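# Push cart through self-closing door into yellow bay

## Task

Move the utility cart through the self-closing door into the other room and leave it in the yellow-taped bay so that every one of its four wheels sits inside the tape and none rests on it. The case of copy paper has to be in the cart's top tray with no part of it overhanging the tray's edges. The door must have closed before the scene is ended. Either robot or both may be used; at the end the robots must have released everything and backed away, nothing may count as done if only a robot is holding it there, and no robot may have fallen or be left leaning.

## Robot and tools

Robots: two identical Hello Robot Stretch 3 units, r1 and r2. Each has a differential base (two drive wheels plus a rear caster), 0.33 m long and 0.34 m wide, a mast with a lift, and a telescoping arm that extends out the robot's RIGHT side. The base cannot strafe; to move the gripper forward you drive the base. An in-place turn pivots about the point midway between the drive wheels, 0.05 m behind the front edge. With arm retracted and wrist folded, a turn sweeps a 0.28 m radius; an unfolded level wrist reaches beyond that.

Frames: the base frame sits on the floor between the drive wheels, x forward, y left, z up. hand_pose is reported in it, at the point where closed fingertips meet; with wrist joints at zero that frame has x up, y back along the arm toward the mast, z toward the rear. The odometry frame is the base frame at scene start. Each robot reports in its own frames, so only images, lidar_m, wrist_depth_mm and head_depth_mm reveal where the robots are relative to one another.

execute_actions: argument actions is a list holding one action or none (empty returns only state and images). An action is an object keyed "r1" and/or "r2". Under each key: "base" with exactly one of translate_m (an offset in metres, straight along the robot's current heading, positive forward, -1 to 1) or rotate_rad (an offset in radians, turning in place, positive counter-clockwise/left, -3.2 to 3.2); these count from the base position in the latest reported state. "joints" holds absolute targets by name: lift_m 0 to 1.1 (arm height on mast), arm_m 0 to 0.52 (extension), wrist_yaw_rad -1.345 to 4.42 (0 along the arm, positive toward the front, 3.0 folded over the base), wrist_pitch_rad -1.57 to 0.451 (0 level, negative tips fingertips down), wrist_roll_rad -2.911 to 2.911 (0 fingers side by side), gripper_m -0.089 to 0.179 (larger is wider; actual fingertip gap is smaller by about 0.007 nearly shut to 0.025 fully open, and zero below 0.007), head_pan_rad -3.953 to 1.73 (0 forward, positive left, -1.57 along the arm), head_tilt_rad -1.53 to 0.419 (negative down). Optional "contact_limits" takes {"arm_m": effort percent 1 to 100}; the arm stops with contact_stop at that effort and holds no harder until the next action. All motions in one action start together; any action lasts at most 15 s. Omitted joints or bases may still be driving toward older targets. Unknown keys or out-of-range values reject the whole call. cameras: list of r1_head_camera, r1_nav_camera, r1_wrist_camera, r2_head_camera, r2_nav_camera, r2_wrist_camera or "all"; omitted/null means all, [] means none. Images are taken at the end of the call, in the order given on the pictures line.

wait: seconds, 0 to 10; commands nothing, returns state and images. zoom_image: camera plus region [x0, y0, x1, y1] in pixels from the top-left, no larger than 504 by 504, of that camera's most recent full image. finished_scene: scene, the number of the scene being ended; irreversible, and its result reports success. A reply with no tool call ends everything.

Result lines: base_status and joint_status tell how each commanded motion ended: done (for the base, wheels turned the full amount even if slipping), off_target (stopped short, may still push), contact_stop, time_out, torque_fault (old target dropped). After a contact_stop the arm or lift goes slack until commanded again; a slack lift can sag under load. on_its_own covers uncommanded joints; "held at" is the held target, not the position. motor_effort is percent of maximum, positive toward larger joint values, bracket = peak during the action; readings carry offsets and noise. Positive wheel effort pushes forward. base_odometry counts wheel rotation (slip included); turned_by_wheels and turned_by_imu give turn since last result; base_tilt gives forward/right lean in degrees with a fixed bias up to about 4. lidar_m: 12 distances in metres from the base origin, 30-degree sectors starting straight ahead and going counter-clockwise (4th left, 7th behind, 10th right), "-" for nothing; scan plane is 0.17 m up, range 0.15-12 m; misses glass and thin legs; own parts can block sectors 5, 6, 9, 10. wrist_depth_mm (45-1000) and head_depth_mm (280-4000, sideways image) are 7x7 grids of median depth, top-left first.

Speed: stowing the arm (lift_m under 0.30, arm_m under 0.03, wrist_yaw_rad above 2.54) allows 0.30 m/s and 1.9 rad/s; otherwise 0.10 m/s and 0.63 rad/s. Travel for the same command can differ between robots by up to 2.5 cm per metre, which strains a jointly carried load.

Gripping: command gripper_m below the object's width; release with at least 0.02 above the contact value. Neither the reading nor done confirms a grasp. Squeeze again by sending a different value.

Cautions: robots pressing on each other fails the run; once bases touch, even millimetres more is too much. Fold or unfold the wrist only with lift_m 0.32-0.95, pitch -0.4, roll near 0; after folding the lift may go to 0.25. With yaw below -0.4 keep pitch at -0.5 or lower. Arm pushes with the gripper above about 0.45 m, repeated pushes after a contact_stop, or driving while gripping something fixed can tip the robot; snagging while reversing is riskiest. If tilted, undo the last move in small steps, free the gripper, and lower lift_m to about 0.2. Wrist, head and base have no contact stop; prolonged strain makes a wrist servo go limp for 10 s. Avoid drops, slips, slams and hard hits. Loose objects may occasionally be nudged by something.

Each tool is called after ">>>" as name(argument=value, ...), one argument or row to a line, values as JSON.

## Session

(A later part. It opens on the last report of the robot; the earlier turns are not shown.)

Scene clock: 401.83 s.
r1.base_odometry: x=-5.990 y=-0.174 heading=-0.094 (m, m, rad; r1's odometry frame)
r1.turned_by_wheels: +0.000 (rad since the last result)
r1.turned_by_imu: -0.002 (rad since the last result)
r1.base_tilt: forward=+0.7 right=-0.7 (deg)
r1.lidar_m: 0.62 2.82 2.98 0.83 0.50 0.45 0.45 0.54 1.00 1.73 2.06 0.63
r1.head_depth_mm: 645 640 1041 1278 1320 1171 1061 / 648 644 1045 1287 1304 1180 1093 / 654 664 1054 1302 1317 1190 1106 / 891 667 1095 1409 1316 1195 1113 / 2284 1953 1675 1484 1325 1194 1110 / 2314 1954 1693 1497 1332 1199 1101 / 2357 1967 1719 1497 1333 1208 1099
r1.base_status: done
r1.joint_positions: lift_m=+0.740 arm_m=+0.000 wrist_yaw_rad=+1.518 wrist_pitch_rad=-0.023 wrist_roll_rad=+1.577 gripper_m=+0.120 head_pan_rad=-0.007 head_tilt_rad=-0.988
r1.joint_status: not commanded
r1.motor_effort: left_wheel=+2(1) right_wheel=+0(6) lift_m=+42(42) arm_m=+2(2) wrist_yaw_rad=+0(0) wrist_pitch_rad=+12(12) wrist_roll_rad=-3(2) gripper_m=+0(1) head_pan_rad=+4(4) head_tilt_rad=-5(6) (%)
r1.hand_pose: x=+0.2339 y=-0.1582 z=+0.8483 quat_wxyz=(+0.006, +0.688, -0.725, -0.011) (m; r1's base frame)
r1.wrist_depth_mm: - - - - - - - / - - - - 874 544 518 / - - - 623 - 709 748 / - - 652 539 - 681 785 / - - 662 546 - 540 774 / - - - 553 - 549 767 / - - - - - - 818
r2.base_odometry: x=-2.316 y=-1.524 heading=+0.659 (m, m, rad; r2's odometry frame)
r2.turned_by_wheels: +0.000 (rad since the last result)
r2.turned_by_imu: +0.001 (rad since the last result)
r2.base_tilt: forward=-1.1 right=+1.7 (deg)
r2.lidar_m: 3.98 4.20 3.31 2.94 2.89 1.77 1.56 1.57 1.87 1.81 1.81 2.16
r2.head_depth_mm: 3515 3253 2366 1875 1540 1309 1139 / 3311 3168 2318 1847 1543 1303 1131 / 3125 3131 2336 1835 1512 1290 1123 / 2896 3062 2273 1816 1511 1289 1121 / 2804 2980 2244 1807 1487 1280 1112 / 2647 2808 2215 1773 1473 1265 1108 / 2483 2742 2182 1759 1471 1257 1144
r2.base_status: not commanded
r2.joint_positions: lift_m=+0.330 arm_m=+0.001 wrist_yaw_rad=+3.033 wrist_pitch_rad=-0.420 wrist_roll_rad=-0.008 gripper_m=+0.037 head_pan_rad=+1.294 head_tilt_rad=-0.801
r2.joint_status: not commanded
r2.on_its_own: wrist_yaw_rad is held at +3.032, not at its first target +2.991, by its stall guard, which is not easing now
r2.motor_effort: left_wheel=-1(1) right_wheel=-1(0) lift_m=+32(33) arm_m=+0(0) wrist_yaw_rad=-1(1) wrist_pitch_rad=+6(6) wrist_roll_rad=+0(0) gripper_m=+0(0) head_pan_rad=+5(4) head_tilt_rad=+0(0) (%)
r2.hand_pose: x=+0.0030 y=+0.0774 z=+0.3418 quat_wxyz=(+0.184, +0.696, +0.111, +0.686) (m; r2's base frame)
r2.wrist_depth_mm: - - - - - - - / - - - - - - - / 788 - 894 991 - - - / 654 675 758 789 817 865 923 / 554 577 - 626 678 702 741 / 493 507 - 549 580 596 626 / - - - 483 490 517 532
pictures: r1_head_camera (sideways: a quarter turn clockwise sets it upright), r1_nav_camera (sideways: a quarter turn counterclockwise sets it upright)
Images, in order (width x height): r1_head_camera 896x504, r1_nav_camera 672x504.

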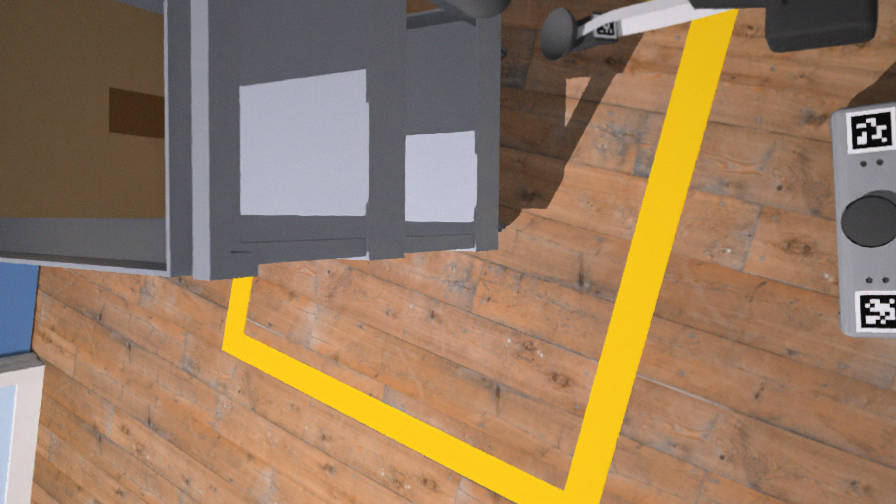

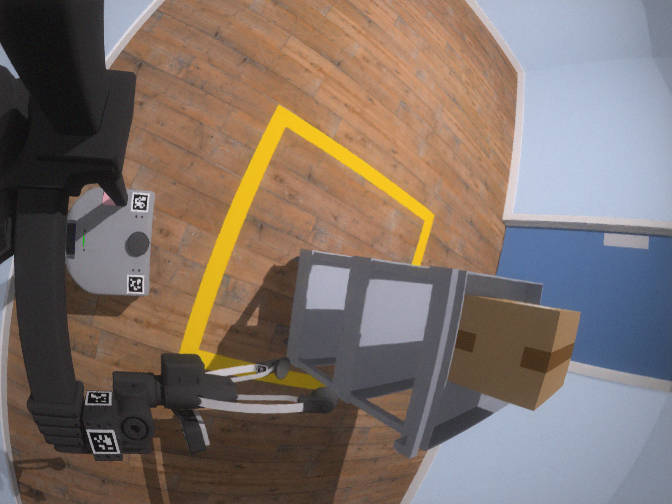

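>>> execute_actions(
  actions=[
    {"r1":{"base":{"translate_m":0.35}}},
  ],
  cameras=[],
)

>>> execute_actions(
  actions=[
    {"r1":{"joints":{"gripper_m":-0.02}}},
  ],
  cameras=[],
)

>>> execute_actions(
  actions=[
    {"r1":{"base":{"rotate_rad":-0.7},"joints":{"wrist_yaw_rad":2.25,"head_pan_rad":0.6}}},
  ],
  cameras=["r1_nav_camera"],
)

>>> execute_actions(
  actions=[
    {"r1":{"base":{"translate_m":-0.2}}},
  ],
  cameras=["r1_nav_camera"],
)

Scene clock: 415.47 s.
r1.base_odometry: x=-5.641 y=-0.207 heading=-0.094 (m, m, rad; r1's odometry frame)
r1.turned_by_wheels: +0.000 (rad since the last result)
r1.turned_by_imu: -0.001 (rad since the last result)
r1.base_tilt: forward=+0.7 right=-0.7 (deg)
r1.lidar_m: 0.27 2.44 2.90 1.43 0.88 0.78 0.78 0.93 1.74 1.84 0.35 0.27
r1.head_depth_mm: 361 374 463 545 517 1138 1063 / 364 377 469 546 732 1143 1097 / 797 508 511 551 736 1149 1107 / 1992 1816 658 580 746 1174 1109 / 2128 1945 1683 1485 1330 1198 1109 / 2136 1960 1675 1491 1332 1205 1100 / 2176 1968 1704 1496 1339 1213 1101
r1.base_status: done
r1.joint_positions: lift_m=+0.740 arm_m=+0.000 wrist_yaw_rad=+1.518 wrist_pitch_rad=-0.023 wrist_roll_rad=+1.577 gripper_m=+0.120 head_pan_rad=-0.007 head_tilt_rad=-0.988
r1.joint_status: not commanded
r1.motor_effort: left_wheel=+1(6) right_wheel=+0(8) lift_m=+42(42) arm_m=+2(2) wrist_yaw_rad=+0(0) wrist_pitch_rad=+12(12) wrist_roll_rad=-2(2) gripper_m=+1(0) head_pan_rad=+2(3) head_tilt_rad=-5(5) (%)
r1.hand_pose: x=+0.2339 y=-0.1582 z=+0.8483 quat_wxyz=(+0.006, +0.688, -0.725, -0.011) (m; r1's base frame)
r1.wrist_depth_mm: - - - 116 171 - 448 / - 274 - 117 174 609 474 / - 281 278 119 177 659 457 / - 286 285 121 181 667 448 / - 293 292 124 183 655 434 / - - 299 126 187 587 423 / - - - 128 190 508 412
r2.base_odometry: x=-2.316 y=-1.524 heading=+0.659 (m, m, rad; r2's odometry frame)
r2.turned_by_wheels: +0.000 (rad since the last result)
r2.turned_by_imu: +0.001 (rad since the last result)
r2.base_tilt: forward=-1.1 right=+1.7 (deg)
r2.lidar_m: 3.97 4.24 3.31 2.94 2.90 1.77 1.55 1.57 1.87 1.81 1.81 2.17
r2.head_depth_mm: 3516 3261 2384 1868 1542 1322 1141 / 3279 3206 2352 1841 1518 1297 1136 / 3087 3104 2306 1831 1516 1298 1121 / 2908 3071 2277 1825 1497 1284 1120 / 2826 3000 2269 1793 1495 1277 1111 / 2665 2856 2230 1780 1494 1267 1110 / 2500 2733 2200 1755 1460 1259 1144
r2.base_status: not commanded
r2.joint_positions: lift_m=+0.330 arm_m=+0.001 wrist_yaw_rad=+3.033 wrist_pitch_rad=-0.420 wrist_roll_rad=-0.008 gripper_m=+0.037 head_pan_rad=+1.294 head_tilt_rad=-0.801
r2.joint_status: not commanded
r2.on_its_own: wrist_yaw_rad is held at +3.032, not at its first target +2.991, by its stall guard, which is not easing now
r2.motor_effort: left_wheel=-1(1) right_wheel=+0(1) lift_m=+32(33) arm_m=+0(0) wrist_yaw_rad=-1(2) wrist_pitch_rad=+6(6) wrist_roll_rad=+0(0) gripper_m=+0(0) head_pan_rad=+4(4) head_tilt_rad=+1(1) (%)
r2.hand_pose: x=+0.0030 y=+0.0774 z=+0.3418 quat_wxyz=(+0.184, +0.696, +0.111, +0.686) (m; r2's base frame)
r2.wrist_depth_mm: - - - - - - - / - - - - - - - / 788 - 916 970 - - - / 665 668 759 772 822 878 920 / 564 572 - 638 687 703 745 / 488 506 - 549 577 599 617 / - - - 485 493 511 534
pictures: none
No camera images: the call's "cameras" was empty. Leave "cameras" out to get every camera's image.

Scene clock: 417.47 s.
r1.base_odometry: x=-5.641 y=-0.207 heading=-0.094 (m, m, rad; r1's odometry frame)
r1.turned_by_wheels: +0.000 (rad since the last result)
r1.turned_by_imu: +0.000 (rad since the last result)
r1.base_tilt: forward=+0.7 right=-0.7 (deg)
r1.lidar_m: 0.27 2.43 2.90 1.44 0.88 0.78 0.78 0.94 1.74 1.85 0.35 0.27
r1.head_depth_mm: 361 371 459 544 449 1137 1064 / 364 374 465 546 735 1132 1093 / 796 521 507 551 738 1144 1106 / 2003 1817 659 579 738 1177 1110 / 2144 1933 1682 1485 1330 1197 1110 / 2144 1970 1692 1490 1333 1203 1096 / 2169 1965 1710 1504 1335 1204 1101
r1.base_status: not commanded
r1.joint_positions: lift_m=+0.740 arm_m=+0.000 wrist_yaw_rad=+1.518 wrist_pitch_rad=-0.024 wrist_roll_rad=+1.577 gripper_m=-0.019 head_pan_rad=-0.007 head_tilt_rad=-0.988
r1.joint_status: all done
r1.motor_effort: left_wheel=+1(0) right_wheel=-4(11) lift_m=+42(42) arm_m=+2(2) wrist_yaw_rad=+0(0) wrist_pitch_rad=+13(14) wrist_roll_rad=-2(3) gripper_m=-21(95) head_pan_rad=+3(4) head_tilt_rad=-4(6) (%)
r1.hand_pose: x=+0.2339 y=-0.1582 z=+0.8479 quat_wxyz=(+0.007, +0.688, -0.725, -0.011) (m; r1's base frame)
r1.wrist_depth_mm: - - - 113 168 - 445 / - 273 - 115 172 612 469 / - 278 275 117 174 654 455 / - 284 281 119 177 661 446 / - 290 287 121 181 653 434 / - 299 295 123 184 609 420 / - - - 125 - - 416
r2.base_odometry: x=-2.316 y=-1.524 heading=+0.659 (m, m, rad; r2's odometry frame)
r2.turned_by_wheels: +0.000 (rad since the last result)
r2.turned_by_imu: +0.000 (rad since the last result)
r2.base_tilt: forward=-1.1 right=+1.7 (deg)
r2.lidar_m: 3.96 4.20 3.31 2.94 2.89 1.76 1.55 1.57 1.88 1.81 1.81 2.16
r2.head_depth_mm: 3529 3228 2366 1854 1543 1316 1128 / 3260 3208 2367 1830 1522 1299 1137 / 3141 3154 2331 1842 1517 1298 1132 / 2915 3037 2276 1823 1514 1286 1120 / 2801 2976 2240 1801 1488 1272 1113 / 2665 2882 2223 1772 1485 1274 1099 / 2505 2728 2209 1765 1463 1255 1144
r2.base_status: not commanded
r2.joint_positions: lift_m=+0.330 arm_m=+0.001 wrist_yaw_rad=+3.033 wrist_pitch_rad=-0.420 wrist_roll_rad=-0.008 gripper_m=+0.037 head_pan_rad=+1.294 head_tilt_rad=-0.801
r2.joint_status: not commanded
r2.on_its_own: wrist_yaw_rad is held at +3.032, not at its first target +2.991, by its stall guard, which is not easing now
r2.motor_effort: left_wheel=-1(2) right_wheel=+0(0) lift_m=+32(32) arm_m=+0(0) wrist_yaw_rad=+0(1) wrist_pitch_rad=+6(6) wrist_roll_rad=+0(0) gripper_m=+0(0) head_pan_rad=+3(4) head_tilt_rad=+0(0) (%)
r2.hand_pose: x=+0.0030 y=+0.0774 z=+0.3418 quat_wxyz=(+0.184, +0.696, +0.111, +0.686) (m; r2's base frame)
r2.wrist_depth_mm: - - - - - - - / - - - - - - - / 796 - 918 960 - - - / 660 671 752 787 819 863 916 / 560 572 - 636 680 696 738 / 489 512 - 544 578 589 617 / - - - 485 486 512 528
pictures: none
No camera images: the call's "cameras" was empty. Leave "cameras" out to get every camera's image.

Scene clock: 419.60 s.
r1.base_odometry: x=-5.641 y=-0.207 heading=-0.793 (m, m, rad; r1's odometry frame)
r1.turned_by_wheels: -0.700 (rad since the last result)
r1.turned_by_imu: -0.703 (rad since the last result)
r1.base_tilt: forward=+0.6 right=-0.7 (deg)
r1.lidar_m: 0.19 0.18 0.19 2.93 2.01 0.98 0.79 0.78 0.85 1.30 1.84 0.25
r1.head_depth_mm: 360 305 335 438 494 775 1088 / 362 306 340 448 504 780 1071 / 366 309 346 458 498 784 1102 / 369 311 352 468 509 1039 1121 / 2038 1862 586 544 502 1149 1122 / 2123 1958 1684 1485 1313 1173 1119 / 2084 1972 1705 1503 1339 1212 1117
r1.base_status: done
r1.joint_positions: lift_m=+0.740 arm_m=+0.000 wrist_yaw_rad=+2.295 wrist_pitch_rad=-0.023 wrist_roll_rad=+1.577 gripper_m=-0.016 head_pan_rad=+0.593 head_tilt_rad=-0.988
r1.joint_status: wrist_yaw_rad off_target (ended at +2.295, target +2.250); the others done
r1.on_its_own: wrist_yaw_rad is at rest, and its effort (-36) is outside its rest range (-12 to +12)
r1.motor_effort: left_wheel=+6(7) right_wheel=-9(23) lift_m=+42(42) arm_m=+4(4) wrist_yaw_rad=-36(73) wrist_pitch_rad=+13(14) wrist_roll_rad=-2(2) gripper_m=-21(21) head_pan_rad=+4(35) head_tilt_rad=-6(5) (%)
r1.hand_pose: x=+0.1701 y=+0.0247 z=+0.8482 quat_wxyz=(+0.010, +0.912, -0.411, -0.007) (m; r1's base frame)
r1.wrist_depth_mm: - 248 - 93 143 144 489 / - 254 250 97 151 153 470 / - 269 266 102 159 607 460 / - 285 281 107 167 621 444 / - 305 297 113 176 619 435 / - - 319 119 187 - 427 / - - - 128 - - 387
r2.base_odometry: x=-2.316 y=-1.524 heading=+0.659 (m, m, rad; r2's odometry frame)
r2.turned_by_wheels: +0.000 (rad since the last result)
r2.turned_by_imu: +0.000 (rad since the last result)
r2.base_tilt: forward=-1.0 right=+1.8 (deg)
r2.lidar_m: 3.96 4.23 3.31 2.94 2.90 1.76 1.56 1.57 1.87 1.80 1.81 2.15
r2.head_depth_mm: 3496 3266 2381 1880 1550 1311 1139 / 3305 3202 2325 1860 1529 1303 1130 / 3038 3132 2318 1836 1512 1292 1120 / 2965 3012 2277 1806 1511 1276 1121 / 2762 3010 2236 1788 1481 1277 1111 / 2627 2822 2239 1788 1487 1262 1108 / 2505 2773 2180 1764 1471 1247 1142
r2.base_status: not commanded
r2.joint_positions: lift_m=+0.330 arm_m=+0.001 wrist_yaw_rad=+3.033 wrist_pitch_rad=-0.420 wrist_roll_rad=-0.008 gripper_m=+0.037 head_pan_rad=+1.294 head_tilt_rad=-0.801
r2.joint_status: not commanded
r2.on_its_own: wrist_yaw_rad is held at +3.032, not at its first target +2.991, by its stall guard, which is not easing now
r2.motor_effort: left_wheel=-1(2) right_wheel=+0(0) lift_m=+33(33) arm_m=+0(0) wrist_yaw_rad=+0(1) wrist_pitch_rad=+6(6) wrist_roll_rad=+0(0) gripper_m=+0(0) head_pan_rad=+3(3) head_tilt_rad=+0(0) (%)
r2.hand_pose: x=+0.0030 y=+0.0774 z=+0.3418 quat_wxyz=(+0.184, +0.696, +0.111, +0.686) (m; r2's base frame)
r2.wrist_depth_mm: - - - - - - - / - - - - - - - / 786 - 915 972 - - - / 656 678 735 777 813 854 932 / 563 578 - 639 681 703 744 / 491 509 - 548 577 592 622 / - - - 481 492 512 537
pictures: r1_nav_camera (sideways: a quarter turn counterclockwise sets it upright)
Images, in order (width x height): r1_nav_camera 672x504.

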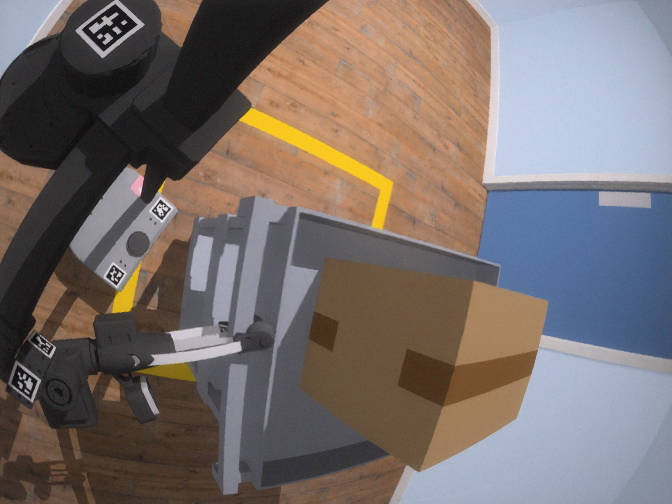

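Scene clock: 422.77 s.
r1.base_odometry: x=-5.782 y=-0.065 heading=-0.793 (m, m, rad; r1's odometry frame)
r1.turned_by_wheels: +0.000 (rad since the last result)
r1.turned_by_imu: -0.002 (rad since the last result)
r1.base_tilt: forward=+0.6 right=-0.7 (deg)
r1.lidar_m: 0.20 0.20 0.23 2.86 1.54 0.75 0.60 0.59 0.65 1.00 1.91 0.24
r1.head_depth_mm: 360 309 347 443 496 472 - / 363 315 364 471 504 748 1084 / 2102 329 392 520 493 1024 1100 / 2168 1926 1608 552 468 1145 1123 / 2182 1956 1686 1477 456 1196 1125 / 2189 1943 1686 1483 1335 1200 1120 / 2210 1972 1690 1499 1340 1209 1115
r1.base_status: done
r1.joint_positions: lift_m=+0.740 arm_m=+0.000 wrist_yaw_rad=+2.206 wrist_pitch_rad=-0.023 wrist_roll_rad=+1.577 gripper_m=-0.016 head_pan_rad=+0.593 head_tilt_rad=-0.988
r1.joint_status: not commanded
r1.on_its_own: wrist_yaw_rad is held at +2.227, not at your +2.250, by its stall guard, which is not easing now; wrist_yaw_rad is at rest, and its effort (+17) is outside its rest range (-12 to +12)
r1.motor_effort: left_wheel=+0(4) right_wheel=-3(23) lift_m=+42(42) arm_m=+4(6) wrist_yaw_rad=+17(45) wrist_pitch_rad=+13(13) wrist_roll_rad=-2(2) gripper_m=-21(21) head_pan_rad=+5(4) head_tilt_rad=-5(5) (%)
r1.hand_pose: x=+0.1844 y=+0.0070 z=+0.8482 quat_wxyz=(+0.009, +0.892, -0.451, -0.008) (m; r1's base frame)
r1.wrist_depth_mm: - 231 229 82 131 132 483 / - 249 243 88 140 141 475 / - 267 262 93 150 566 457 / - 291 284 100 163 595 445 / - 319 310 109 175 593 436 / - - - 117 191 - 412 / - - - 131 - - 377
r2.base_odometry: x=-2.316 y=-1.524 heading=+0.659 (m, m, rad; r2's odometry frame)
r2.turned_by_wheels: +0.000 (rad since the last result)
r2.turned_by_imu: +0.001 (rad since the last result)
r2.base_tilt: forward=-1.1 right=+1.8 (deg)
r2.lidar_m: 3.97 4.23 3.28 2.94 2.90 1.77 1.56 1.58 1.87 1.80 1.81 2.15
r2.head_depth_mm: 3559 3272 2366 1876 1539 1312 1139 / 3306 3162 2326 1829 1535 1301 1128 / 3097 3127 2319 1829 1519 1292 1126 / 2927 3077 2268 1811 1496 1284 1117 / 2767 3008 2268 1809 1494 1281 1110 / 2639 2833 2238 1781 1477 1269 1109 / 2539 2742 2191 1761 1457 1258 1135
r2.base_status: not commanded
r2.joint_positions: lift_m=+0.330 arm_m=+0.001 wrist_yaw_rad=+3.033 wrist_pitch_rad=-0.420 wrist_roll_rad=-0.008 gripper_m=+0.037 head_pan_rad=+1.294 head_tilt_rad=-0.801
r2.joint_status: not commanded
r2.on_its_own: wrist_yaw_rad is held at +3.032, not at its first target +2.991, by its stall guard, which is not easing now
r2.motor_effort: left_wheel=-1(1) right_wheel=-1(0) lift_m=+32(33) arm_m=+0(0) wrist_yaw_rad=-1(2) wrist_pitch_rad=+6(6) wrist_roll_rad=+0(0) gripper_m=+0(0) head_pan_rad=+4(3) head_tilt_rad=+0(0) (%)
r2.hand_pose: x=+0.0030 y=+0.0774 z=+0.3418 quat_wxyz=(+0.184, +0.696, +0.111, +0.686) (m; r2's base frame)
r2.wrist_depth_mm: - - - - - - - / 990 - - - - - - / 799 - 902 969 - - - / 651 679 756 777 820 873 946 / 560 569 - 634 674 709 741 / 495 510 - 553 574 601 625 / - - - 477 490 512 532
pictures: r1_nav_camera (sideways: a quarter turn counterclockwise sets it upright)
Images, in order (width x height): r1_nav_camera 672x504.

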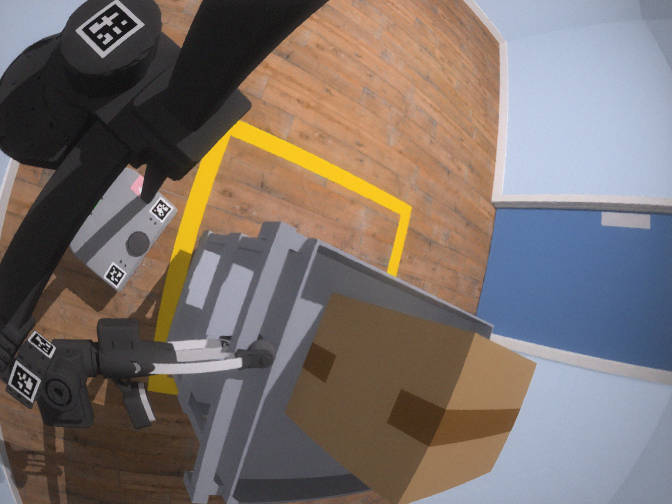

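>>> execute_actions(
  actions=[
    {"r1":{"base":{"rotate_rad":1.3},"joints":{"wrist_yaw_rad":1.0,"head_pan_rad":-0.9}}},
  ],
  cameras=[],
)

>>> execute_actions(
  actions=[
    {"r1":{"base":{"translate_m":0.13}}},
  ],
  cameras=["r1_nav_camera"],
)

Scene clock: 435.30 s.
r1.base_odometry: x=-5.782 y=-0.065 heading=+0.506 (m, m, rad; r1's odometry frame)
r1.turned_by_wheels: +1.299 (rad since the last result)
r1.turned_by_imu: +1.115 (rad since the last result)
r1.base_tilt: forward=+0.6 right=-0.7 (deg)
r1.lidar_m: 2.51 2.84 1.27 0.68 0.57 0.57 0.64 1.05 1.90 0.41 0.36 0.36
r1.head_depth_mm: 439 707 623 871 1154 - 1086 / 416 501 585 561 - 1166 1116 / 413 496 597 883 1145 1192 - / 410 492 591 543 1062 1199 1105 / 407 486 607 550 1117 1200 1091 / 800 761 666 544 1334 1200 1098 / 2099 1983 1710 1500 1338 1208 1102
r1.base_status: done
r1.joint_positions: lift_m=+0.740 arm_m=+0.000 wrist_yaw_rad=+0.945 wrist_pitch_rad=-0.025 wrist_roll_rad=+1.576 gripper_m=-0.013 head_pan_rad=-0.893 head_tilt_rad=-0.988
r1.joint_status: wrist_yaw_rad off_target (ended at +0.945, target +1.000); the others done
r1.on_its_own: gripper_m is held at -0.014, not at your -0.020, by its stall guard, which is not easing now; wrist_yaw_rad is at rest, and its effort (+44) is outside its rest range (-12 to +12)
r1.motor_effort: left_wheel=-5(7) right_wheel=+15(34) lift_m=+42(42) arm_m=-2(4) wrist_yaw_rad=+44(68) wrist_pitch_rad=+13(14) wrist_roll_rad=-2(2) gripper_m=-20(20) head_pan_rad=-3(35) head_tilt_rad=-5(5) (%)
r1.hand_pose: x=+0.1859 y=-0.2947 z=+0.8478 quat_wxyz=(+0.004, +0.455, -0.890, -0.012) (m; r1's base frame)
r1.wrist_depth_mm: - - - 95 147 148 482 / - 255 252 99 153 588 472 / - 267 264 103 160 602 460 / - 282 279 107 167 629 446 / - 298 294 113 174 640 436 / - 316 - 118 183 589 425 / - - - 125 - - 397
r2.base_odometry: x=-2.316 y=-1.524 heading=+0.659 (m, m, rad; r2's odometry frame)
r2.turned_by_wheels: +0.000 (rad since the last result)
r2.turned_by_imu: +0.001 (rad since the last result)
r2.base_tilt: forward=-1.1 right=+1.7 (deg)
r2.lidar_m: 3.97 4.25 3.30 2.94 2.89 1.77 1.55 1.57 1.87 1.81 1.81 2.16
r2.head_depth_mm: 3589 3261 2368 1865 1544 1317 1140 / 3258 3200 2342 1831 1523 1299 1135 / 3094 3141 2295 1832 1520 1294 1127 / 2917 3103 2292 1811 1502 1279 1119 / 2798 2992 2273 1799 1488 1269 1114 / 2620 2885 2217 1770 1492 1265 1108 / 2520 2736 2215 1769 1462 1257 1141
r2.base_status: not commanded
r2.joint_positions: lift_m=+0.330 arm_m=+0.001 wrist_yaw_rad=+3.033 wrist_pitch_rad=-0.420 wrist_roll_rad=-0.008 gripper_m=+0.037 head_pan_rad=+1.294 head_tilt_rad=-0.801
r2.joint_status: not commanded
r2.on_its_own: wrist_yaw_rad is held at +3.032, not at its first target +2.991, by its stall guard, which is not easing now
r2.motor_effort: left_wheel=-2(1) right_wheel=+0(0) lift_m=+32(33) arm_m=+0(0) wrist_yaw_rad=-1(1) wrist_pitch_rad=+5(6) wrist_roll_rad=+0(0) gripper_m=+0(0) head_pan_rad=+4(3) head_tilt_rad=+0(0) (%)
r2.hand_pose: x=+0.0030 y=+0.0774 z=+0.3418 quat_wxyz=(+0.184, +0.696, +0.111, +0.686) (m; r2's base frame)
r2.wrist_depth_mm: - - - - - - - / - - - - - - - / 800 - 913 952 - - - / 655 662 736 780 814 863 938 / 565 576 - 636 685 697 752 / 489 513 - 552 579 598 621 / - - - 480 490 517 536
pictures: none
No camera images: the call's "cameras" was empty. Leave "cameras" out to get every camera's image.

Scene clock: 437.53 s.
r1.base_odometry: x=-5.668 y=-0.002 heading=+0.506 (m, m, rad; r1's odometry frame)
r1.turned_by_wheels: +0.000 (rad since the last result)
r1.turned_by_imu: -0.013 (rad since the last result)
r1.base_tilt: forward=+0.7 right=-0.8 (deg)
r1.lidar_m: 2.40 2.77 1.52 0.80 0.67 0.67 0.74 1.20 1.98 0.39 0.37 0.38
r1.head_depth_mm: 405 484 603 534 861 - 1079 / 410 490 588 543 - 1169 1112 / 416 498 596 885 1148 1190 - / 422 507 592 887 1145 1200 1104 / 451 655 626 703 1290 1199 1095 / 2055 1967 1662 1433 1329 1206 1096 / 2011 1967 1704 1505 1340 1210 1104
r1.base_status: done
r1.joint_positions: lift_m=+0.740 arm_m=+0.000 wrist_yaw_rad=+0.938 wrist_pitch_rad=-0.025 wrist_roll_rad=+1.576 gripper_m=-0.013 head_pan_rad=-0.893 head_tilt_rad=-0.988
r1.joint_status: not commanded
r1.on_its_own: wrist_yaw_rad is held at +0.928, not at your +1.000, by its stall guard, which is not easing now; gripper_m is held at -0.014, not at your -0.020, by its stall guard, which is not easing now
r1.motor_effort: left_wheel=+2(5) right_wheel=+3(25) lift_m=+42(41) arm_m=+2(1) wrist_yaw_rad=-8(44) wrist_pitch_rad=+14(14) wrist_roll_rad=-2(2) gripper_m=-20(20) head_pan_rad=-2(3) head_tilt_rad=-5(6) (%)
r1.hand_pose: x=+0.1847 y=-0.2961 z=+0.8477 quat_wxyz=(+0.004, +0.452, -0.892, -0.012) (m; r1's base frame)
r1.wrist_depth_mm: 237 226 222 77 125 125 486 / - 245 239 82 135 136 471 / - 265 260 88 145 149 460 / - 291 284 96 159 591 443 / - 323 311 104 173 583 436 / - - - 114 191 - 405 / - - - 130 - - 371
r2.base_odometry: x=-2.316 y=-1.524 heading=+0.659 (m, m, rad; r2's odometry frame)
r2.turned_by_wheels: +0.000 (rad since the last result)
r2.turned_by_imu: +0.000 (rad since the last result)
r2.base_tilt: forward=-1.2 right=+1.7 (deg)
r2.lidar_m: 4.00 4.23 3.31 2.94 2.89 1.76 1.56 1.57 1.87 1.81 1.82 2.16
r2.head_depth_mm: 3505 3258 2365 1867 1543 1315 1140 / 3287 3162 2351 1857 1530 1297 1133 / 3104 3135 2314 1835 1526 1299 1125 / 2955 3055 2299 1817 1509 1280 1118 / 2788 3015 2239 1791 1495 1280 1113 / 2631 2860 2228 1780 1490 1264 1112 / 2542 2729 2185 1769 1464 1257 1138
r2.base_status: not commanded
r2.joint_positions: lift_m=+0.330 arm_m=+0.001 wrist_yaw_rad=+3.033 wrist_pitch_rad=-0.420 wrist_roll_rad=-0.008 gripper_m=+0.037 head_pan_rad=+1.294 head_tilt_rad=-0.801
r2.joint_status: not commanded
r2.on_its_own: wrist_yaw_rad is held at +3.032, not at its first target +2.991, by its stall guard, which is not easing now
r2.motor_effort: left_wheel=-1(1) right_wheel=-1(1) lift_m=+33(33) arm_m=+0(0) wrist_yaw_rad=-1(2) wrist_pitch_rad=+6(5) wrist_roll_rad=+0(0) gripper_m=+0(0) head_pan_rad=+4(3) head_tilt_rad=+0(0) (%)
r2.hand_pose: x=+0.0030 y=+0.0774 z=+0.3418 quat_wxyz=(+0.184, +0.696, +0.111, +0.686) (m; r2's base frame)
r2.wrist_depth_mm: - - - - - - - / 1000 - - - - - - / 793 - 889 976 - - - / 652 678 745 782 841 863 928 / 561 569 - 635 679 703 732 / 489 518 - 546 580 591 621 / - - - 480 492 518 532
pictures: r1_nav_camera (sideways: a quarter turn counterclockwise sets it upright)
Images, in order (width x height): r1_nav_camera 672x504.

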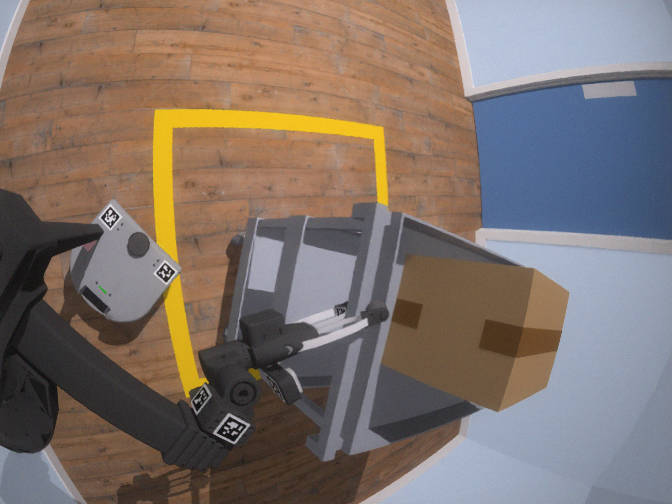

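>>> execute_actions(
  actions=[
    {"r1":{"base":{"rotate_rad":1.25},"joints":{"wrist_yaw_rad":-0.3,"head_pan_rad":-2.1}}},
  ],
  cameras=[],
)

>>> execute_actions(
  actions=[
    {"r1":{"base":{"translate_m":0.35}}},
  ],
  cameras=["r1_nav_camera"],
)

Scene clock: 448.30 s.
r1.base_odometry: x=-5.668 y=-0.002 heading=+1.756 (m, m, rad; r1's odometry frame)
r1.turned_by_wheels: +1.250 (rad since the last result)
r1.turned_by_imu: +1.120 (rad since the last result)
r1.base_tilt: forward=+0.7 right=-0.7 (deg)
r1.lidar_m: 1.32 0.77 0.67 0.67 0.78 1.35 1.97 0.37 0.37 0.43 2.50 2.77
r1.head_depth_mm: 825 704 616 530 1299 1209 - / 830 723 628 642 904 - - / 465 598 621 889 - - - / 435 523 601 915 - - - / 448 543 619 919 - 1168 1093 / 462 564 632 898 1310 1202 1102 / 478 664 585 1465 1332 1211 1104
r1.base_status: done
r1.joint_positions: lift_m=+0.740 arm_m=+0.000 wrist_yaw_rad=-0.322 wrist_pitch_rad=-0.023 wrist_roll_rad=+1.578 gripper_m=-0.013 head_pan_rad=-2.093 head_tilt_rad=-0.988
r1.joint_status: wrist_yaw_rad off_target (ended at -0.322, target -0.300); the others done
r1.on_its_own: gripper_m is held at -0.014, not at your -0.020, by its stall guard, which is not easing now; wrist_yaw_rad is at rest, and its effort (+17) is outside its rest range (-12 to +12)
r1.motor_effort: left_wheel=-2(9) right_wheel=+12(35) lift_m=+42(42) arm_m=-3(8) wrist_yaw_rad=+17(64) wrist_pitch_rad=+12(15) wrist_roll_rad=-3(3) gripper_m=-20(21) head_pan_rad=-3(38) head_tilt_rad=-5(5) (%)
r1.hand_pose: x=-0.1022 y=-0.3877 z=+0.8483 quat_wxyz=(-0.005, -0.160, -0.987, -0.011) (m; r1's base frame)
r1.wrist_depth_mm: 233 222 216 70 117 119 467 / - 242 237 76 129 129 472 / - 267 260 83 141 144 459 / - 299 288 91 156 579 450 / - - 320 100 172 - 438 / - - - 112 193 - 403 / - - - 131 - - 368
r2.base_odometry: x=-2.316 y=-1.524 heading=+0.659 (m, m, rad; r2's odometry frame)
r2.turned_by_wheels: +0.000 (rad since the last result)
r2.turned_by_imu: +0.001 (rad since the last result)
r2.base_tilt: forward=-1.1 right=+1.8 (deg)
r2.lidar_m: 3.98 4.23 3.29 2.95 2.90 1.77 1.56 1.58 1.88 1.81 1.81 2.15
r2.head_depth_mm: 3433 3247 2383 1869 1524 1317 1141 / 3353 3161 2335 1857 1519 1305 1132 / 3115 3090 2327 1841 1520 1294 1136 / 2940 3098 2280 1819 1503 1284 1120 / 2764 2985 2246 1794 1498 1282 1113 / 2638 2865 2229 1782 1477 1273 1109 / 2535 2753 2200 1752 1461 1255 1142
r2.base_status: not commanded
r2.joint_positions: lift_m=+0.330 arm_m=+0.001 wrist_yaw_rad=+3.033 wrist_pitch_rad=-0.420 wrist_roll_rad=-0.008 gripper_m=+0.037 head_pan_rad=+1.294 head_tilt_rad=-0.801
r2.joint_status: not commanded
r2.on_its_own: wrist_yaw_rad is held at +3.032, not at its first target +2.991, by its stall guard, which is not easing now
r2.motor_effort: left_wheel=-1(1) right_wheel=+0(0) lift_m=+32(33) arm_m=+0(0) wrist_yaw_rad=-1(1) wrist_pitch_rad=+6(6) wrist_roll_rad=+0(0) gripper_m=+0(1) head_pan_rad=+3(3) head_tilt_rad=+0(1) (%)
r2.hand_pose: x=+0.0030 y=+0.0774 z=+0.3418 quat_wxyz=(+0.184, +0.696, +0.111, +0.686) (m; r2's base frame)
r2.wrist_depth_mm: - - - - - - - / 988 - - - - - - / 797 - 903 948 - - - / 655 672 740 783 810 855 934 / 553 571 - 637 681 703 747 / 485 513 - 550 577 595 632 / - - - 480 491 509 534
pictures: none
No camera images: the call's "cameras" was empty. Leave "cameras" out to get every camera's image.

Scene clock: 452.73 s.
r1.base_odometry: x=-5.732 y=+0.342 heading=+1.755 (m, m, rad; r1's odometry frame)
r1.turned_by_wheels: +0.000 (rad since the last result)
r1.turned_by_imu: -0.003 (rad since the last result)
r1.base_tilt: forward=+0.7 right=-0.7 (deg)
r1.lidar_m: 1.14 0.66 0.57 0.57 0.67 1.17 2.31 0.31 0.33 0.48 2.60 2.43
r1.head_depth_mm: 478 675 623 504 1252 1209 - / 395 484 603 500 836 - - / 413 492 597 516 - - - / 444 536 618 872 - - - / 479 587 649 923 - 1180 1087 / 2112 700 596 1447 1335 1208 1098 / 2078 1984 1609 1502 1342 1211 1106
r1.base_status: done
r1.joint_positions: lift_m=+0.740 arm_m=+0.000 wrist_yaw_rad=-0.429 wrist_pitch_rad=-0.026 wrist_roll_rad=+1.585 gripper_m=-0.010 head_pan_rad=-2.093 head_tilt_rad=-0.988
r1.joint_status: not commanded
r1.on_its_own: wrist_yaw_rad is held at -0.399, not at your -0.300, by its stall guard, which is still easing; gripper_m is held at -0.011, not at your -0.020, by its stall guard, which is not easing now
r1.motor_effort: left_wheel=-2(2) right_wheel=+13(34) lift_m=+42(42) arm_m=-5(5) wrist_yaw_rad=+25(50) wrist_pitch_rad=+14(14) wrist_roll_rad=-5(5) gripper_m=-20(21) head_pan_rad=-2(3) head_tilt_rad=-5(5) (%)
r1.hand_pose: x=-0.1277 y=-0.3777 z=+0.8475 quat_wxyz=(-0.009, -0.213, -0.977, -0.012) (m; r1's base frame)
r1.wrist_depth_mm: 220 210 203 50 50 101 414 / - 238 228 56 110 112 447 / - 273 265 63 127 129 458 / - 325 311 73 147 495 446 / - - - 86 176 - 416 / - - - 104 221 - 377 / - - - 143 292 291 295
r2.base_odometry: x=-2.316 y=-1.524 heading=+0.659 (m, m, rad; r2's odometry frame)
r2.turned_by_wheels: +0.000 (rad since the last result)
r2.turned_by_imu: +0.001 (rad since the last result)
r2.base_tilt: forward=-1.0 right=+1.9 (deg)
r2.lidar_m: 3.96 4.23 3.31 2.94 2.89 1.77 1.56 1.57 1.87 1.81 1.81 2.16
r2.head_depth_mm: 3490 3266 2386 1853 1540 1314 1139 / 3266 3228 2322 1859 1526 1307 1131 / 3129 3127 2295 1844 1521 1293 1125 / 2958 3091 2277 1820 1503 1285 1123 / 2798 3045 2270 1801 1487 1273 1113 / 2619 2787 2228 1772 1477 1263 1108 / 2497 2771 2194 1754 1470 1255 1141
r2.base_status: not commanded
r2.joint_positions: lift_m=+0.330 arm_m=+0.001 wrist_yaw_rad=+3.033 wrist_pitch_rad=-0.420 wrist_roll_rad=-0.008 gripper_m=+0.037 head_pan_rad=+1.294 head_tilt_rad=-0.801
r2.joint_status: not commanded
r2.on_its_own: wrist_yaw_rad is held at +3.032, not at its first target +2.991, by its stall guard, which is not easing now
r2.motor_effort: left_wheel=-1(1) right_wheel=+0(0) lift_m=+32(33) arm_m=+0(0) wrist_yaw_rad=-2(1) wrist_pitch_rad=+6(5) wrist_roll_rad=+0(0) gripper_m=+0(0) head_pan_rad=+3(4) head_tilt_rad=+1(1) (%)
r2.hand_pose: x=+0.0030 y=+0.0774 z=+0.3418 quat_wxyz=(+0.184, +0.696, +0.111, +0.686) (m; r2's base frame)
r2.wrist_depth_mm: - - - - - - - / - - - - - - - / 781 - 896 973 - - - / 653 678 743 791 811 875 931 / 559 572 - 636 680 709 746 / 494 514 - 543 581 597 631 / - - - 483 494 512 537
pictures: r1_nav_camera (sideways: a quarter turn counterclockwise sets it upright)
Images, in order (width x height): r1_nav_camera 672x504.

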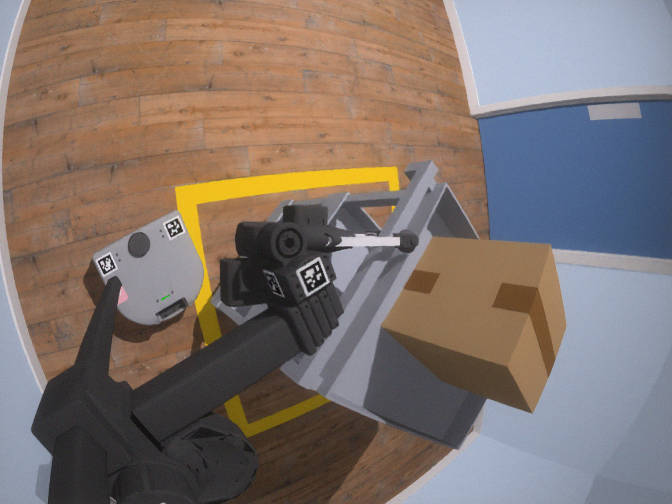

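>>> execute_actions(
  actions=[
    {"r1":{"base":{"translate_m":0.06},"joints":{"arm_m":0.25}}},
  ],
  cameras=[],
)

>>> execute_actions(
  actions=[
    {"r1":{"joints":{"gripper_m":0.12}}},
  ],
  cameras=[],
)

>>> execute_actions(
  actions=[
    {"r1":{"base":{"translate_m":0.3},"joints":{"head_pan_rad":-2.5,"head_tilt_rad":-0.8}}},
  ],
  cameras=["r1_nav_camera","r1_head_camera"],
)

Scene clock: 467.93 s.
r1.base_odometry: x=-5.743 y=+0.401 heading=+1.756 (m, m, rad; r1's odometry frame)
r1.turned_by_wheels: +0.001 (rad since the last result)
r1.turned_by_imu: -0.025 (rad since the last result)
r1.base_tilt: forward=+0.7 right=-0.7 (deg)
r1.lidar_m: 1.16 0.65 0.56 0.56 0.64 1.09 2.36 0.50 0.40 0.67 2.58 2.38
r1.head_depth_mm: 788 720 1043 1377 1297 1210 - / 652 722 984 1200 1326 - - / 593 696 618 942 - 1214 - / 550 660 579 - 1280 1206 - / 608 707 576 1282 1323 1199 1093 / 775 695 - 1445 1335 1211 1095 / 2036 757 - 1469 1336 1214 1101
r1.base_status: done
r1.joint_positions: lift_m=+0.740 arm_m=+0.249 wrist_yaw_rad=-0.458 wrist_pitch_rad=-0.023 wrist_roll_rad=+1.576 gripper_m=-0.010 head_pan_rad=-2.093 head_tilt_rad=-0.988
r1.joint_status: all done
r1.on_its_own: wrist_yaw_rad is held at -0.446, not at your -0.300, by its stall guard, which is not easing now; gripper_m is held at -0.011, not at your -0.020, by its stall guard, which is not easing now; right_wheel is at rest, and its effort (-19) is outside its rest range (-18 to +18)
r1.motor_effort: left_wheel=+6(9) right_wheel=-19(32) lift_m=+42(42) arm_m=+10(17) wrist_yaw_rad=+10(47) wrist_pitch_rad=+12(16) wrist_roll_rad=-2(6) gripper_m=-20(19) head_pan_rad=-3(3) head_tilt_rad=-5(5) (%)
r1.hand_pose: x=-0.1344 y=-0.6235 z=+0.8482 quat_wxyz=(-0.005, -0.227, -0.974, -0.011) (m; r1's base frame)
r1.wrist_depth_mm: 225 212 - - - - 75 / - 257 - - - - 88 / - - - - - 110 418 / - - - - - 150 400 / - - - 51 191 - 369 / - - - 77 310 304 304 / - - - - - - 934
r2.base_odometry: x=-2.316 y=-1.524 heading=+0.659 (m, m, rad; r2's odometry frame)
r2.turned_by_wheels: +0.000 (rad since the last result)
r2.turned_by_imu: +0.001 (rad since the last result)
r2.base_tilt: forward=-1.1 right=+1.8 (deg)
r2.lidar_m: 3.94 4.23 3.31 2.94 2.90 1.76 1.56 1.58 1.88 1.81 1.81 2.16
r2.head_depth_mm: 3506 3239 2380 1871 1540 1319 1143 / 3313 3185 2331 1843 1532 1305 1135 / 3081 3108 2296 1843 1517 1301 1127 / 2929 3069 2268 1823 1508 1274 1122 / 2784 2974 2240 1803 1494 1277 1115 / 2607 2884 2218 1778 1471 1268 1106 / 2537 2753 2181 1767 1461 1253 1140
r2.base_status: not commanded
r2.joint_positions: lift_m=+0.330 arm_m=+0.001 wrist_yaw_rad=+3.033 wrist_pitch_rad=-0.420 wrist_roll_rad=-0.008 gripper_m=+0.037 head_pan_rad=+1.294 head_tilt_rad=-0.801
r2.joint_status: not commanded
r2.on_its_own: wrist_yaw_rad is held at +3.032, not at its first target +2.991, by its stall guard, which is not easing now
r2.motor_effort: left_wheel=-1(2) right_wheel=+0(0) lift_m=+32(32) arm_m=+0(0) wrist_yaw_rad=-2(2) wrist_pitch_rad=+6(6) wrist_roll_rad=+0(0) gripper_m=+0(0) head_pan_rad=+3(4) head_tilt_rad=+1(0) (%)
r2.hand_pose: x=+0.0030 y=+0.0774 z=+0.3418 quat_wxyz=(+0.184, +0.696, +0.111, +0.686) (m; r2's base frame)
r2.wrist_depth_mm: - - - - - - - / 998 - - - - - - / 789 - 910 966 - - - / 650 672 751 788 799 885 933 / 564 573 - 622 686 708 743 / 487 515 - 547 574 594 623 / - - - 481 489 514 535
pictures: none
No camera images: the call's "cameras" was empty. Leave "cameras" out to get every camera's image.

Scene clock: 469.73 s.
r1.base_odometry: x=-5.743 y=+0.401 heading=+1.756 (m, m, rad; r1's odometry frame)
r1.turned_by_wheels: +0.000 (rad since the last result)
r1.turned_by_imu: -0.001 (rad since the last result)
r1.base_tilt: forward=+0.6 right=-0.8 (deg)
r1.lidar_m: 1.16 0.66 0.56 0.56 0.64 1.09 2.36 0.50 0.40 0.67 2.58 2.38
r1.head_depth_mm: 787 719 1041 1387 1296 1214 - / 651 723 989 1209 1329 - - / 590 698 619 944 - 1208 - / 551 659 577 - 1282 1210 - / 608 708 575 1293 1325 1204 1093 / 774 695 - 1442 1336 1204 1099 / 2024 715 - 1469 1335 1210 1105
r1.base_status: not commanded
r1.joint_positions: lift_m=+0.740 arm_m=+0.249 wrist_yaw_rad=-0.451 wrist_pitch_rad=-0.023 wrist_roll_rad=+1.575 gripper_m=+0.120 head_pan_rad=-2.093 head_tilt_rad=-0.988
r1.joint_status: all done
r1.on_its_own: wrist_yaw_rad is held at -0.446, not at your -0.300, by its stall guard, which is not easing now
r1.motor_effort: left_wheel=+6(6) right_wheel=-18(19) lift_m=+41(41) arm_m=+9(10) wrist_yaw_rad=+4(10) wrist_pitch_rad=+12(13) wrist_roll_rad=-2(2) gripper_m=+0(83) head_pan_rad=-3(2) head_tilt_rad=-5(4) (%)
r1.hand_pose: x=-0.1328 y=-0.6244 z=+0.8481 quat_wxyz=(-0.005, -0.224, -0.975, -0.011) (m; r1's base frame)
r1.wrist_depth_mm: 228 213 - - - - 76 / - 258 - - - - 88 / - - - - - 110 417 / - - - - - 156 398 / - - - 52 194 - 369 / - - - 83 - 306 303 / - - - - - - 928
r2.base_odometry: x=-2.316 y=-1.524 heading=+0.659 (m, m, rad; r2's odometry frame)
r2.turned_by_wheels: +0.000 (rad since the last result)
r2.turned_by_imu: +0.000 (rad since the last result)
r2.base_tilt: forward=-1.1 right=+1.8 (deg)
r2.lidar_m: 3.97 4.24 3.29 2.94 2.89 1.77 1.56 1.57 1.88 1.81 1.81 2.17
r2.head_depth_mm: 3525 3224 2379 1861 1539 1309 1134 / 3284 3175 2346 1852 1532 1305 1133 / 3147 3140 2309 1831 1526 1290 1121 / 2949 3049 2284 1804 1512 1281 1119 / 2775 2976 2259 1790 1490 1280 1113 / 2610 2856 2202 1762 1476 1261 1108 / 2536 2708 2159 1760 1468 1265 1137
r2.base_status: not commanded
r2.joint_positions: lift_m=+0.330 arm_m=+0.001 wrist_yaw_rad=+3.033 wrist_pitch_rad=-0.420 wrist_roll_rad=-0.008 gripper_m=+0.037 head_pan_rad=+1.294 head_tilt_rad=-0.801
r2.joint_status: not commanded
r2.on_its_own: wrist_yaw_rad is held at +3.032, not at its first target +2.991, by its stall guard, which is not easing now
r2.motor_effort: left_wheel=-1(2) right_wheel=-1(1) lift_m=+32(32) arm_m=+0(0) wrist_yaw_rad=-2(1) wrist_pitch_rad=+6(6) wrist_roll_rad=+0(0) gripper_m=+0(0) head_pan_rad=+4(4) head_tilt_rad=+1(1) (%)
r2.hand_pose: x=+0.0030 y=+0.0774 z=+0.3418 quat_wxyz=(+0.184, +0.696, +0.111, +0.686) (m; r2's base frame)
r2.wrist_depth_mm: - - - - - - - / - - - - - - - / 794 - 914 973 - - - / 656 669 736 779 807 864 935 / 562 575 - 629 679 707 742 / 492 516 - 552 577 595 629 / - - - 482 492 512 536
pictures: none
No camera images: the call's "cameras" was empty. Leave "cameras" out to get every camera's image.

Scene clock: 474.30 s.
r1.base_odometry: x=-5.798 y=+0.696 heading=+1.756 (m, m, rad; r1's odometry frame)
r1.turned_by_wheels: +0.000 (rad since the last result)
r1.turned_by_imu: -0.001 (rad since the last result)
r1.base_tilt: forward=+0.7 right=-0.7 (deg)
r1.lidar_m: 1.01 0.57 0.49 0.49 0.56 0.95 2.66 0.61 0.70 2.32 2.45 2.09
r1.head_depth_mm: 2668 2517 2003 1652 1422 1239 1120 / 2862 1023 1316 1606 1431 1250 - / 1120 959 840 1098 1346 1273 - / 759 860 724 1077 1337 1307 1105 / 688 783 841 1142 1377 - 1115 / 726 840 1146 1183 1467 1232 1127 / 793 950 1044 1691 1578 1285 1135
r1.base_status: done
r1.joint_positions: lift_m=+0.740 arm_m=+0.250 wrist_yaw_rad=-0.449 wrist_pitch_rad=-0.023 wrist_roll_rad=+1.575 gripper_m=+0.120 head_pan_rad=-2.493 head_tilt_rad=-0.804
r1.joint_status: all done
r1.on_its_own: wrist_yaw_rad is held at -0.446, not at your -0.300, by its stall guard, which is not easing now
r1.motor_effort: left_wheel=+2(8) right_wheel=-1(15) lift_m=+42(42) arm_m=+6(9) wrist_yaw_rad=+3(4) wrist_pitch_rad=+12(12) wrist_roll_rad=-2(2) gripper_m=+0(1) head_pan_rad=-3(28) head_tilt_rad=+2(19) (%)
r1.hand_pose: x=-0.1324 y=-0.6248 z=+0.8481 quat_wxyz=(-0.005, -0.223, -0.975, -0.011) (m; r1's base frame)
r1.wrist_depth_mm: - - - - 409 - 459 / - - - - - - 424 / - - - - - - - / - - - - - - - / - - - - - - 973 / - - - - - - 950 / - - - - - - 927
r2.base_odometry: x=-2.316 y=-1.524 heading=+0.659 (m, m, rad; r2's odometry frame)
r2.turned_by_wheels: +0.000 (rad since the last result)
r2.turned_by_imu: +0.001 (rad since the last result)
r2.base_tilt: forward=-1.1 right=+1.7 (deg)
r2.lidar_m: 3.96 4.25 3.32 2.94 2.89 1.77 1.56 1.57 1.88 1.81 1.81 2.16
r2.head_depth_mm: 3525 3279 2408 1867 1541 1318 1140 / 3248 3111 2367 1850 1523 1305 1128 / 3069 3093 2310 1842 1513 1289 1125 / 2929 3090 2283 1806 1503 1281 1115 / 2785 2994 2234 1798 1492 1273 1114 / 2603 2834 2227 1776 1489 1267 1109 / 2499 2803 2169 1770 1461 1259 1135
r2.base_status: not commanded
r2.joint_positions: lift_m=+0.330 arm_m=+0.001 wrist_yaw_rad=+3.033 wrist_pitch_rad=-0.420 wrist_roll_rad=-0.008 gripper_m=+0.037 head_pan_rad=+1.294 head_tilt_rad=-0.801
r2.joint_status: not commanded
r2.on_its_own: wrist_yaw_rad is held at +3.032, not at its first target +2.991, by its stall guard, which is not easing now
r2.motor_effort: left_wheel=-2(1) right_wheel=+0(0) lift_m=+33(33) arm_m=+0(0) wrist_yaw_rad=-1(2) wrist_pitch_rad=+5(6) wrist_roll_rad=+0(1) gripper_m=+0(0) head_pan_rad=+3(4) head_tilt_rad=+0(1) (%)
r2.hand_pose: x=+0.0030 y=+0.0774 z=+0.3418 quat_wxyz=(+0.184, +0.696, +0.111, +0.686) (m; r2's base frame)
r2.wrist_depth_mm: - - - - - - - / - - - - - - - / 792 - 916 965 - - - / 665 671 757 789 818 867 927 / 553 568 - 630 671 703 749 / 489 513 - 546 572 596 623 / - - - 484 491 513 540
pictures: r1_head_camera (sideways: a quarter turn clockwise sets it upright), r1_nav_camera (sideways: a quarter turn counterclockwise sets it upright)
Images, in order (width x height): r1_head_camera 896x504, r1_nav_camera 672x504.

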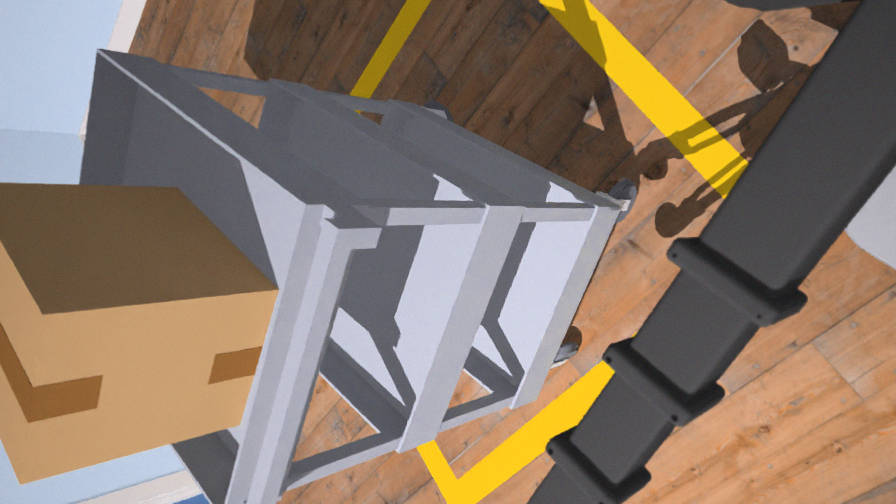

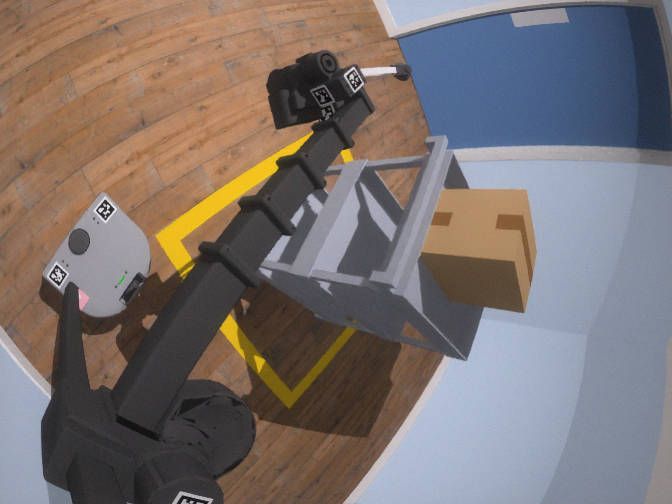

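>>> finished_scene(
  scene=1,
)

The scene is finished: the task was done.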